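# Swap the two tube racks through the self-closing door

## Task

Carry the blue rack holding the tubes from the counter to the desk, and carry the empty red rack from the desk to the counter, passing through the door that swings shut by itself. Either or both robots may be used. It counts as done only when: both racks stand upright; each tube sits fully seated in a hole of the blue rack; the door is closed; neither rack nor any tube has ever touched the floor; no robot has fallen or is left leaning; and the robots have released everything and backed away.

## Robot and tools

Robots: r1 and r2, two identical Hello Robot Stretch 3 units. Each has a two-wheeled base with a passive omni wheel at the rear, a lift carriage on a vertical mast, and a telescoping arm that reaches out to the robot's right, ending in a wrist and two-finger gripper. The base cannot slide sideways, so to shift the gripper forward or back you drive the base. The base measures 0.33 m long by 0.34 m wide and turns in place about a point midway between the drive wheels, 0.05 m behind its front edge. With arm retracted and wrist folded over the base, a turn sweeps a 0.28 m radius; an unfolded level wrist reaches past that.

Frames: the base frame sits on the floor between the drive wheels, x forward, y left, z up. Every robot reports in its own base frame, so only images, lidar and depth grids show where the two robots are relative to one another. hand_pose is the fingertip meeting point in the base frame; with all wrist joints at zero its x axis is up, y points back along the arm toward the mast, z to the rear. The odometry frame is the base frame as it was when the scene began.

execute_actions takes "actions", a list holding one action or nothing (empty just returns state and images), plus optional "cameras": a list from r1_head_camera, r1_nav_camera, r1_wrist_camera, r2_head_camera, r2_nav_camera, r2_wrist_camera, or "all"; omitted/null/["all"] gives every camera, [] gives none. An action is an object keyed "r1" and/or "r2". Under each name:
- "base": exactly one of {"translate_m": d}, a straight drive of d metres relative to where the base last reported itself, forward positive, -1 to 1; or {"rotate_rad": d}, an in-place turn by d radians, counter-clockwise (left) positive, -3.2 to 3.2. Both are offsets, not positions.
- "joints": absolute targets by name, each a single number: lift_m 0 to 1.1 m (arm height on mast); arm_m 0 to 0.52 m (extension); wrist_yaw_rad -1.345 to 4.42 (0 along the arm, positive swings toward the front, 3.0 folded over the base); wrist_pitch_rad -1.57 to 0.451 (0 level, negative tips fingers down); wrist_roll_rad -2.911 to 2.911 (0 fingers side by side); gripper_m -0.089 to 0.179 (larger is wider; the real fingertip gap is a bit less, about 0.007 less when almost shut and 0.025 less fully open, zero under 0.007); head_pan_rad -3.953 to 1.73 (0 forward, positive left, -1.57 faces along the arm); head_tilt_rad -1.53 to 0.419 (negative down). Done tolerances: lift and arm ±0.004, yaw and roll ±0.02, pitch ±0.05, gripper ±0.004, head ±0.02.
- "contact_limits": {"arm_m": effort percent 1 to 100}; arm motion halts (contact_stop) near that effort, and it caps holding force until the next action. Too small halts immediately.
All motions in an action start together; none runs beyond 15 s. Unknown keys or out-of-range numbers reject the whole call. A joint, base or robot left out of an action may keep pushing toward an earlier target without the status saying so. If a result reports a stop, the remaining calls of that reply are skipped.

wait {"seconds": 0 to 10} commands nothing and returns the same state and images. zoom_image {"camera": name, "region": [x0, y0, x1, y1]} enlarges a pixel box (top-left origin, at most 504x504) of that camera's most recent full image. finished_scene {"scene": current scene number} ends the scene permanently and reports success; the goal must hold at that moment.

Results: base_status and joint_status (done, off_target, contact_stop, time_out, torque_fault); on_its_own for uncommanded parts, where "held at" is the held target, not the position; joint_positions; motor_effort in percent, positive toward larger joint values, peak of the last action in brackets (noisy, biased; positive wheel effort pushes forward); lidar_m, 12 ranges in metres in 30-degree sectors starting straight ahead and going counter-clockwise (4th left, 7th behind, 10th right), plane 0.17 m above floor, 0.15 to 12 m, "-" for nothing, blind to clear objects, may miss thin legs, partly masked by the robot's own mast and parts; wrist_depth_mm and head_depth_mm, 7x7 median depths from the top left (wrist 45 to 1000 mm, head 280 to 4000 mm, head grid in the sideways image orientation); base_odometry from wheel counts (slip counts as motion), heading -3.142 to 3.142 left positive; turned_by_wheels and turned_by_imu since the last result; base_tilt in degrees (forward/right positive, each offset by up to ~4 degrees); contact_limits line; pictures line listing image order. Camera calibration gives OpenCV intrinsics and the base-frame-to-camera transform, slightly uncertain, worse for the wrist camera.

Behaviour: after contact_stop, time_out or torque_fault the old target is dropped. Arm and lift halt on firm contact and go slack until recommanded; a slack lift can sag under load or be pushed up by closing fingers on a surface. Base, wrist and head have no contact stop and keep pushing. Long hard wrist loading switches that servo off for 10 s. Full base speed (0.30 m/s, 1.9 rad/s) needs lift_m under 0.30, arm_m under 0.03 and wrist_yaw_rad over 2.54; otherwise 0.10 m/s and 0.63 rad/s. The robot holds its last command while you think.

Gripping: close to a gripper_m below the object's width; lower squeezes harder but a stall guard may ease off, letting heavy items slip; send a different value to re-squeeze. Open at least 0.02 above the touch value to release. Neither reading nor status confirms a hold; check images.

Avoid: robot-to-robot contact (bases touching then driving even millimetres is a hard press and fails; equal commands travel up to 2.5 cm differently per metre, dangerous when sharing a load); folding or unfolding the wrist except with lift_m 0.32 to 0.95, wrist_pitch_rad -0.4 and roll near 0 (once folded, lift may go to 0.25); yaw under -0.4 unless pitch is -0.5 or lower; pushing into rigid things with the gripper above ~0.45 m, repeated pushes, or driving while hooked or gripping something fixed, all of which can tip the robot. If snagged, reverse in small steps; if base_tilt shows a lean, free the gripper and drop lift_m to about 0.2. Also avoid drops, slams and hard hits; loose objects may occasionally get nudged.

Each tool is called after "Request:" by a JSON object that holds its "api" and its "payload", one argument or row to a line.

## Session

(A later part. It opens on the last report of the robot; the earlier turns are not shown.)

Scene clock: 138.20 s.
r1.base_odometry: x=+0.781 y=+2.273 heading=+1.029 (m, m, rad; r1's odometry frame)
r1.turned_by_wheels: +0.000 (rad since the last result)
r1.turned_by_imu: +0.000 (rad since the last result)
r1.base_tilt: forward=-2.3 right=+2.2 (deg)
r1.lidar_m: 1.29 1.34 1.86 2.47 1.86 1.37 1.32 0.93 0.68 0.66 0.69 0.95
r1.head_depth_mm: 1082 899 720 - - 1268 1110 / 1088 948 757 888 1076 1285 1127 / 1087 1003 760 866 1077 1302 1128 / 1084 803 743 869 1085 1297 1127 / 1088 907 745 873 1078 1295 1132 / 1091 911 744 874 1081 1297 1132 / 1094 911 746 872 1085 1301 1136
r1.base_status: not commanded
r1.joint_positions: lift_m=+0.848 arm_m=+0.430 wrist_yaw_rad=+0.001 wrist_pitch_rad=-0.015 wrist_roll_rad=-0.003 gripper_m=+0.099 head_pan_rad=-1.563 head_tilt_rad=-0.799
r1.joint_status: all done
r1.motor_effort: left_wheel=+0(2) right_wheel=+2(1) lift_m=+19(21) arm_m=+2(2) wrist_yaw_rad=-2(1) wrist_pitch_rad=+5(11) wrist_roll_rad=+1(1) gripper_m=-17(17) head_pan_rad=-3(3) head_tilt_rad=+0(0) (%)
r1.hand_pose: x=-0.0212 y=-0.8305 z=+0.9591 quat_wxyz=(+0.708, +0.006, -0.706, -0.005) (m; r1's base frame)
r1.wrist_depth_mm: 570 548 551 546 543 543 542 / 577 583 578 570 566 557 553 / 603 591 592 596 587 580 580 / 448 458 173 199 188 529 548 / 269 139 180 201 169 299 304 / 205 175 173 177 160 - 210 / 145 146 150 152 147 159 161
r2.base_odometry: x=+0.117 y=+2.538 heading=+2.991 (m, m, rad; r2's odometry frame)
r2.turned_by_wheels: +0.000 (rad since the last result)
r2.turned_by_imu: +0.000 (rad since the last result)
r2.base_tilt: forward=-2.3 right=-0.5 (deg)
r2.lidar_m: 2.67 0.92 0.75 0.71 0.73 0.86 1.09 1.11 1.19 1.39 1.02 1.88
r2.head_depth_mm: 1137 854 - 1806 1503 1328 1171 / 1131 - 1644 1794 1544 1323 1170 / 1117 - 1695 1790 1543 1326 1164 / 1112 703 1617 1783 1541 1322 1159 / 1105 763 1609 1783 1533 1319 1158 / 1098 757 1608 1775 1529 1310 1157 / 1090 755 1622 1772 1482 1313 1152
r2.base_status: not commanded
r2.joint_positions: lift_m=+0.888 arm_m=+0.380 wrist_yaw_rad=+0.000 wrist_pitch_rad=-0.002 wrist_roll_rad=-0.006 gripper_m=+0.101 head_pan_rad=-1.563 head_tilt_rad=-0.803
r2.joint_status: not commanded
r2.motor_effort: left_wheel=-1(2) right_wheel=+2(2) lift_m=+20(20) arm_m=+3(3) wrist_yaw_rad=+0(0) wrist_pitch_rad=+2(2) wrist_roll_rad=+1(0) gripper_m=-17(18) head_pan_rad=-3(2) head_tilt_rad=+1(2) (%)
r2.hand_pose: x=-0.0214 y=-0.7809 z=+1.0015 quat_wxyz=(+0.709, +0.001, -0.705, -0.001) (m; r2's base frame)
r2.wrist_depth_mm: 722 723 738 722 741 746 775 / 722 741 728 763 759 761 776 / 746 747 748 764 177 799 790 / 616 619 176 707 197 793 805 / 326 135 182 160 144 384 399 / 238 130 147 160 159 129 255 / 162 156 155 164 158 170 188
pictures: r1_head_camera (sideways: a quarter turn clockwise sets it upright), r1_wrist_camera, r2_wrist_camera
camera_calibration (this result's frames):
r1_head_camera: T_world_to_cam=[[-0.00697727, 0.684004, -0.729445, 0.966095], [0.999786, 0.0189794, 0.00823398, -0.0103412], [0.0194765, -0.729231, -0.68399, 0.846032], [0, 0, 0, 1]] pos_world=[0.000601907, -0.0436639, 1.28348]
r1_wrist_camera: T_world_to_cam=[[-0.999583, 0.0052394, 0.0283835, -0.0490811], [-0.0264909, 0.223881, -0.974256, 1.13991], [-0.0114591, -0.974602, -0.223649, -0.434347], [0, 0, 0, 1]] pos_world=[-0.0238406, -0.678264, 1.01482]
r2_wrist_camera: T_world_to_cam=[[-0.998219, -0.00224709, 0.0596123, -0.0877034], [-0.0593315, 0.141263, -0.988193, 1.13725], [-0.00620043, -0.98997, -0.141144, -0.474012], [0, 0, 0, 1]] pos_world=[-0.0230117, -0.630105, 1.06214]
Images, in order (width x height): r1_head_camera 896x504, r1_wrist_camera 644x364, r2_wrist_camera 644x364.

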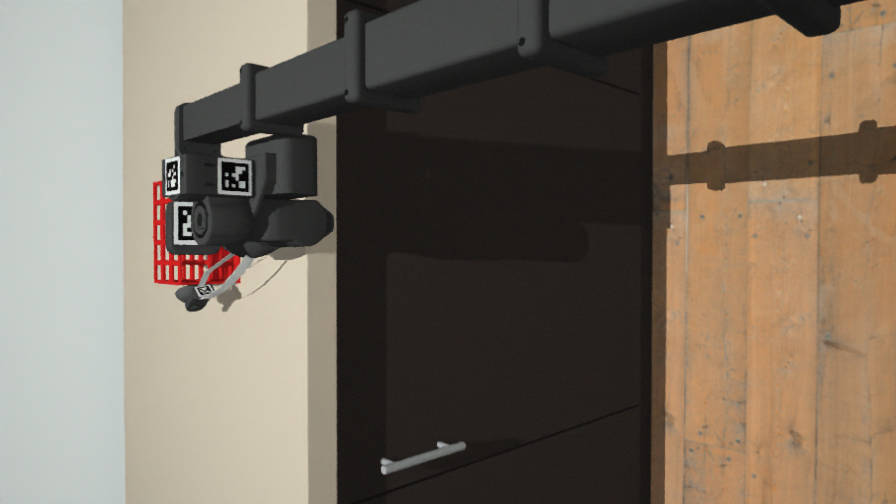

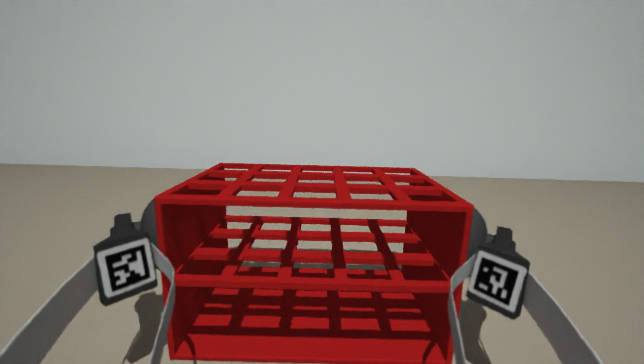

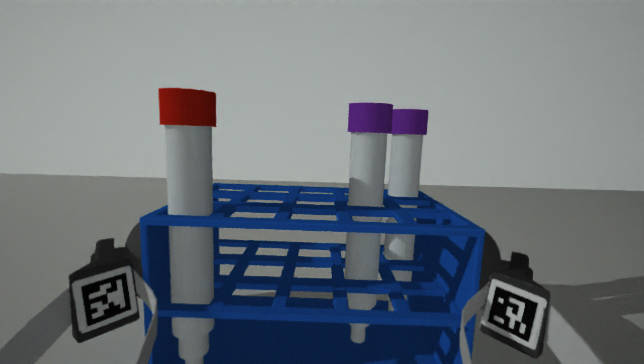

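Request:
{"api": "execute_actions", "payload": {
  "actions": [
    {"r2":{"joints":{"gripper_m":0.179}},"r1":{"joints":{"gripper_m":0.179}}}
  ],
  "cameras": ["r2_wrist_camera","r1_wrist_camera"]
}}

Request:
{"api": "execute_actions", "payload": {
  "actions": [
    {"r2":{"joints":{"arm_m":0,"lift_m":0.893,"head_pan_rad":1.4}},"r1":{"joints":{"arm_m":0,"lift_m":0.853}}}
  ]
}}

Scene clock: 139.73 s.
r1.base_odometry: x=+0.781 y=+2.273 heading=+1.029 (m, m, rad; r1's odometry frame)
r1.turned_by_wheels: +0.000 (rad since the last result)
r1.turned_by_imu: +0.000 (rad since the last result)
r1.base_tilt: forward=-2.4 right=+2.1 (deg)
r1.lidar_m: 1.29 1.34 1.86 2.47 1.85 1.37 1.32 0.93 0.68 0.66 0.69 0.94
r1.head_depth_mm: 1085 901 720 - - 1266 1106 / 1085 949 755 892 1075 1294 1129 / 1085 1000 759 872 1075 1297 1130 / 1088 800 741 869 1083 1297 1131 / 1087 906 744 871 1083 1301 1129 / 1092 911 748 874 1085 1300 1133 / 1092 911 747 868 1088 1297 1130
r1.base_status: not commanded
r1.joint_positions: lift_m=+0.848 arm_m=+0.430 wrist_yaw_rad=+0.001 wrist_pitch_rad=-0.016 wrist_roll_rad=-0.003 gripper_m=+0.179 head_pan_rad=-1.563 head_tilt_rad=-0.799
r1.joint_status: all done
r1.motor_effort: left_wheel=-1(0) right_wheel=+1(2) lift_m=+19(19) arm_m=+2(3) wrist_yaw_rad=-1(1) wrist_pitch_rad=+6(6) wrist_roll_rad=+1(1) gripper_m=+1(86) head_pan_rad=-3(3) head_tilt_rad=+0(0) (%)
r1.hand_pose: x=-0.0212 y=-0.8304 z=+0.9587 quat_wxyz=(+0.708, +0.006, -0.706, -0.006) (m; r1's base frame)
r1.wrist_depth_mm: 559 556 551 546 548 541 540 / 582 580 571 569 567 565 555 / 605 603 592 584 581 580 574 / 440 460 170 178 195 518 543 / 288 188 181 199 170 298 301 / - 175 171 176 167 199 210 / 150 148 150 151 147 158 159
r2.base_odometry: x=+0.117 y=+2.538 heading=+2.991 (m, m, rad; r2's odometry frame)
r2.turned_by_wheels: +0.000 (rad since the last result)
r2.turned_by_imu: +0.000 (rad since the last result)
r2.base_tilt: forward=-2.3 right=-0.6 (deg)
r2.lidar_m: 2.67 0.92 0.75 0.71 0.73 0.85 1.09 1.12 1.19 1.39 1.02 1.88
r2.head_depth_mm: 1143 854 - 1798 1521 1330 1168 / 1130 - 1644 1804 1551 1331 1167 / 1124 - 1691 1793 1544 1329 1167 / 1110 704 1609 1793 1534 1319 1164 / 1105 761 1622 1771 1533 1323 1161 / 1101 759 1605 1774 1531 1314 1155 / 1086 755 1613 1767 1478 1310 1160
r2.base_status: not commanded
r2.joint_positions: lift_m=+0.887 arm_m=+0.380 wrist_yaw_rad=+0.000 wrist_pitch_rad=-0.015 wrist_roll_rad=-0.006 gripper_m=+0.179 head_pan_rad=-1.563 head_tilt_rad=-0.803
r2.joint_status: all done
r2.motor_effort: left_wheel=-2(1) right_wheel=+2(2) lift_m=+22(22) arm_m=+3(3) wrist_yaw_rad=+0(1) wrist_pitch_rad=+6(7) wrist_roll_rad=+0(1) gripper_m=+0(86) head_pan_rad=-2(2) head_tilt_rad=+1(2) (%)
r2.hand_pose: x=-0.0214 y=-0.7806 z=+0.9981 quat_wxyz=(+0.709, +0.006, -0.705, -0.006) (m; r2's base frame)
r2.wrist_depth_mm: 733 709 733 741 734 731 769 / 731 726 728 756 751 781 762 / 747 750 772 750 176 787 789 / 560 581 187 188 178 769 813 / 335 134 175 176 158 343 376 / - 135 139 153 153 208 242 / 156 150 156 165 158 166 190
pictures: r1_wrist_camera, r2_wrist_camera
camera_calibration (this result's frames):
r1_wrist_camera: T_world_to_cam=[[-0.999584, 0.00519926, 0.0283746, -0.0490949], [-0.0264779, 0.225013, -0.973996, 1.14028], [-0.0114487, -0.974342, -0.224782, -0.433093], [0, 0, 0, 1]] pos_world=[-0.0238407, -0.678303, 1.01467]
r2_wrist_camera: T_world_to_cam=[[-0.998219, -0.0030185, 0.0595779, -0.0880692], [-0.0593314, 0.154016, -0.986285, 1.14192], [-0.00619885, -0.988064, -0.153921, -0.45993], [0, 0, 0, 1]] pos_world=[-0.0230116, -0.63058, 1.06071]
Images, in order (width x height): r1_wrist_camera 644x364, r2_wrist_camera 644x364.

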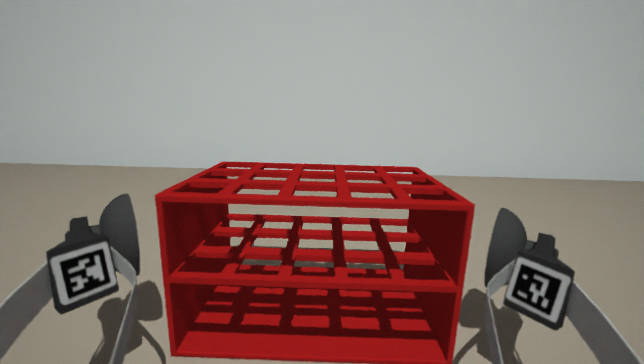

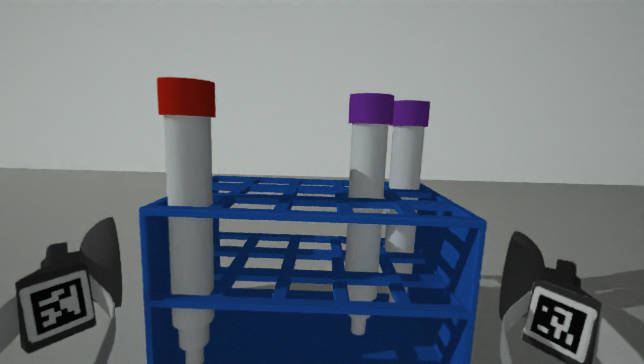

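Scene clock: 144.10 s.
r1.base_odometry: x=+0.781 y=+2.273 heading=+1.029 (m, m, rad; r1's odometry frame)
r1.turned_by_wheels: +0.000 (rad since the last result)
r1.turned_by_imu: +0.001 (rad since the last result)
r1.base_tilt: forward=-2.3 right=+2.1 (deg)
r1.lidar_m: 1.29 1.34 1.86 2.47 1.85 1.37 1.32 0.93 0.69 0.66 0.69 0.94
r1.head_depth_mm: 1082 899 739 863 1035 - - / 1085 898 742 866 1035 - - / 1089 817 741 865 - - 1089 / 1088 801 745 866 1079 1296 1116 / 1090 907 744 869 1084 1299 1133 / 1094 909 747 869 1087 1296 1138 / 1094 912 747 872 1078 1300 1132
r1.base_status: not commanded
r1.joint_positions: lift_m=+0.853 arm_m=+0.000 wrist_yaw_rad=+0.001 wrist_pitch_rad=-0.018 wrist_roll_rad=-0.003 gripper_m=+0.179 head_pan_rad=-1.563 head_tilt_rad=-0.799
r1.joint_status: all done
r1.motor_effort: left_wheel=-2(1) right_wheel=+1(1) lift_m=+24(26) arm_m=-4(5) wrist_yaw_rad=-2(1) wrist_pitch_rad=+6(6) wrist_roll_rad=+1(1) gripper_m=+1(1) head_pan_rad=-4(3) head_tilt_rad=+0(0) (%)
r1.hand_pose: x=-0.0212 y=-0.4011 z=+0.9630 quat_wxyz=(+0.708, +0.007, -0.706, -0.006) (m; r1's base frame)
r1.wrist_depth_mm: 940 934 940 927 906 912 905 / - - 962 967 958 947 957 / - - - - - - - / 468 482 494 512 534 546 575 / 442 444 438 438 436 410 412 / - 460 458 455 451 454 445 / 484 482 479 476 472 465 468
r2.base_odometry: x=+0.117 y=+2.538 heading=+2.991 (m, m, rad; r2's odometry frame)
r2.turned_by_wheels: +0.000 (rad since the last result)
r2.turned_by_imu: +0.000 (rad since the last result)
r2.base_tilt: forward=-2.2 right=-0.5 (deg)
r2.lidar_m: 2.67 0.92 0.75 0.71 0.73 0.85 1.09 1.11 1.19 1.39 1.02 1.87
r2.head_depth_mm: 650 747 875 1060 1296 1335 1168 / 641 731 855 1029 1282 1332 1164 / 628 716 834 997 1242 1327 1165 / 617 703 817 971 1203 1325 1163 / 606 689 796 942 1158 1314 1159 / 596 676 776 920 1124 1284 1160 / 586 663 762 895 1067 - -
r2.base_status: not commanded
r2.joint_positions: lift_m=+0.893 arm_m=+0.001 wrist_yaw_rad=+0.000 wrist_pitch_rad=-0.017 wrist_roll_rad=-0.006 gripper_m=+0.179 head_pan_rad=+1.393 head_tilt_rad=-0.803
r2.joint_status: all done
r2.motor_effort: left_wheel=-2(1) right_wheel=+3(2) lift_m=+45(46) arm_m=-4(6) wrist_yaw_rad=+0(0) wrist_pitch_rad=+7(8) wrist_roll_rad=+0(0) gripper_m=+1(1) head_pan_rad=+2(32) head_tilt_rad=+2(1) (%)
r2.hand_pose: x=-0.0214 y=-0.4013 z=+1.0029 quat_wxyz=(+0.709, +0.006, -0.705, -0.006) (m; r2's base frame)
r2.wrist_depth_mm: - - - - - - - / - - - - - - - / - - - - - - - / 602 622 662 543 763 802 887 / 356 381 359 361 369 389 400 / - - - - - - 813 / - - - - - - -
pictures: r1_head_camera (sideways: a quarter turn clockwise sets it upright), r1_nav_camera (sideways: a quarter turn counterclockwise sets it upright), r1_wrist_camera, r2_head_camera (sideways: a quarter turn clockwise sets it upright), r2_nav_camera (sideways: a quarter turn counterclockwise sets it upright), r2_wrist_camera
camera_calibration (this result's frames):
r1_head_camera: T_world_to_cam=[[-0.00697564, 0.684004, -0.729445, 0.966095], [0.999786, 0.018977, 0.00823398, -0.0103412], [0.0194748, -0.729231, -0.68399, 0.846032], [0, 0, 0, 1]] pos_world=[0.000601802, -0.0436639, 1.28348]
r1_nav_camera: T_world_to_cam=[[0.00949931, -0.742153, 0.670163, -0.838476], [-0.999468, 0.0138568, 0.0295124, 0.0249299], [-0.0311891, -0.670087, -0.741627, 0.926883], [0, 0, 0, 1]] pos_world=[0.0617902, -0.00153132, 1.24858]
r1_wrist_camera: T_world_to_cam=[[-0.999583, 0.00534611, 0.0283855, -0.0514499], [-0.0264352, 0.226715, -0.973602, 1.04814], [-0.0116404, -0.973947, -0.226479, -0.0120401], [0, 0, 0, 1]] pos_world=[-0.023861, -0.249079, 1.0192]
r2_head_camera: T_world_to_cam=[[-0.0656958, -0.682394, -0.728027, 0.960842], [-0.992853, 0.117557, -0.0205953, 0.0318774], [0.0996388, 0.72147, -0.685239, 0.848772], [0, 0, 0, 1]] pos_world=[0.0102022, 0.0395622, 1.28179]
r2_nav_camera: T_world_to_cam=[[0.190047, 0.713141, 0.674769, -0.832264], [0.976479, -0.20859, -0.0545712, 0.11372], [0.101833, 0.669269, -0.736009, 0.912958], [0, 0, 0, 1]] pos_world=[-0.0458455, 0.00622855, 1.23974]
r2_wrist_camera: T_world_to_cam=[[-0.99822, -0.00292018, 0.0595738, -0.0872119], [-0.0593027, 0.155487, -0.986056, 1.08856], [-0.00638351, -0.987834, -0.155384, -0.0829094], [0, 0, 0, 1]] pos_world=[-0.0230314, -0.251412, 1.06569]
Images, in order (width x height): r1_head_camera 896x504, r1_nav_camera 672x504, r1_wrist_camera 644x364, r2_head_camera 896x504, r2_nav_camera 672x504, r2_wrist_camera 644x364.

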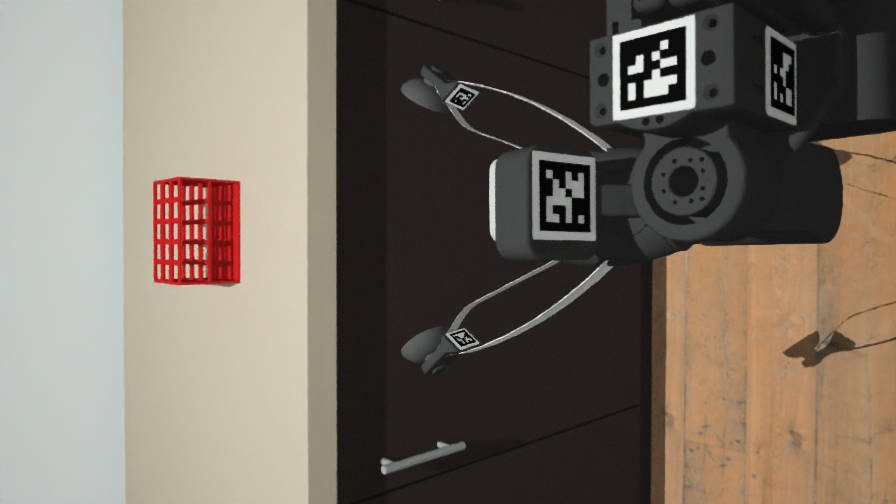

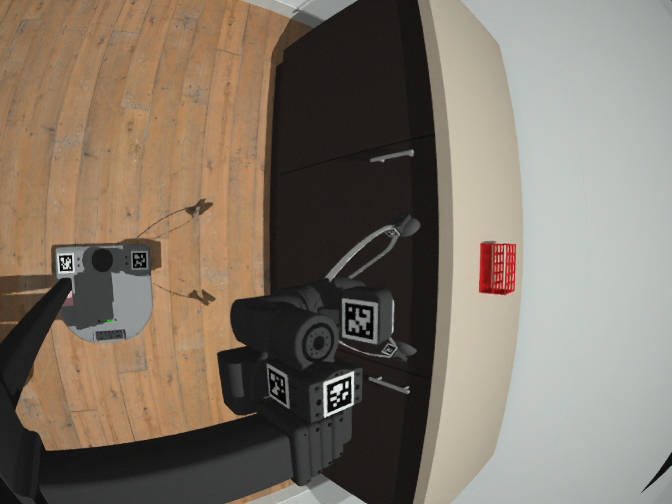

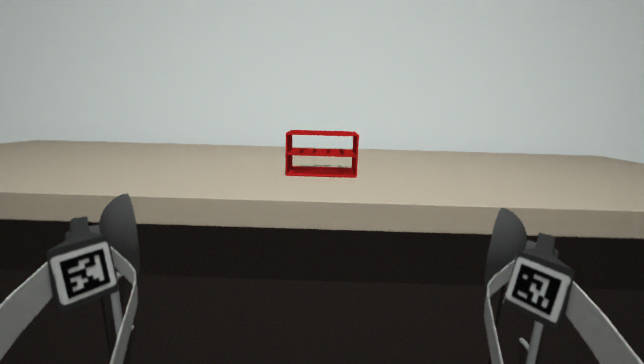

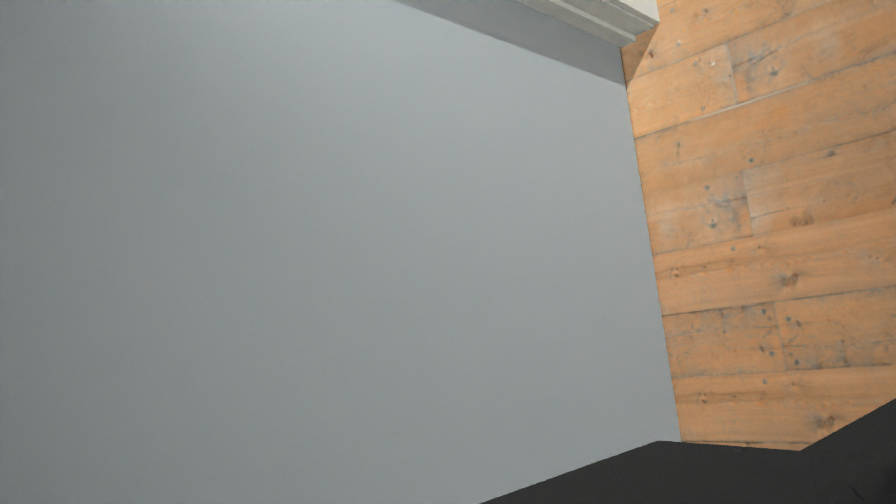

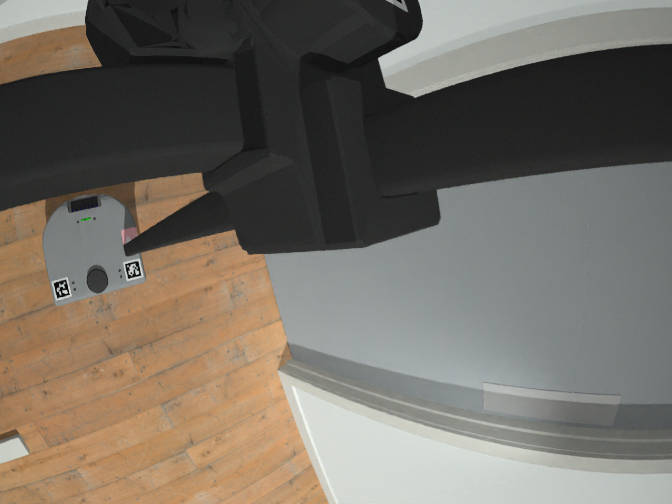

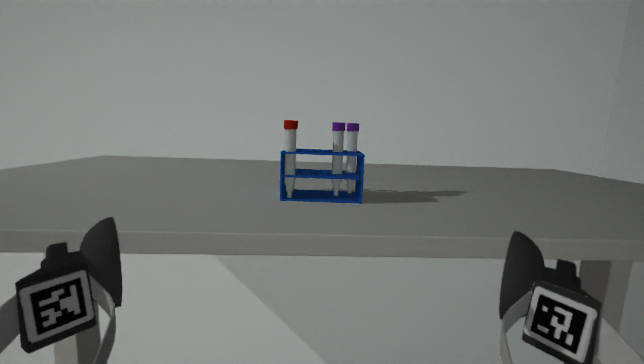

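Request:
{"api": "zoom_image", "payload": {
  "camera": "r2_wrist_camera",
  "region": [260, 105, 390, 215]
}}

Region (260, 105, 390, 215) of r2_wrist_camera's 644x364 image, scaled by 3.877; it fills the top 426 rows of this view, and the rest is white.

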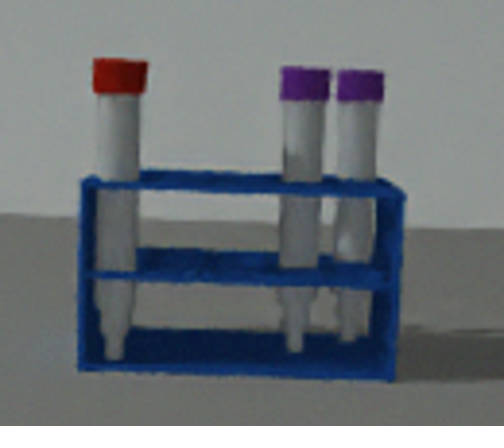

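Request:
{"api": "finished_scene", "payload": {
  "scene": 2
}}

The scene is finished: the task was done.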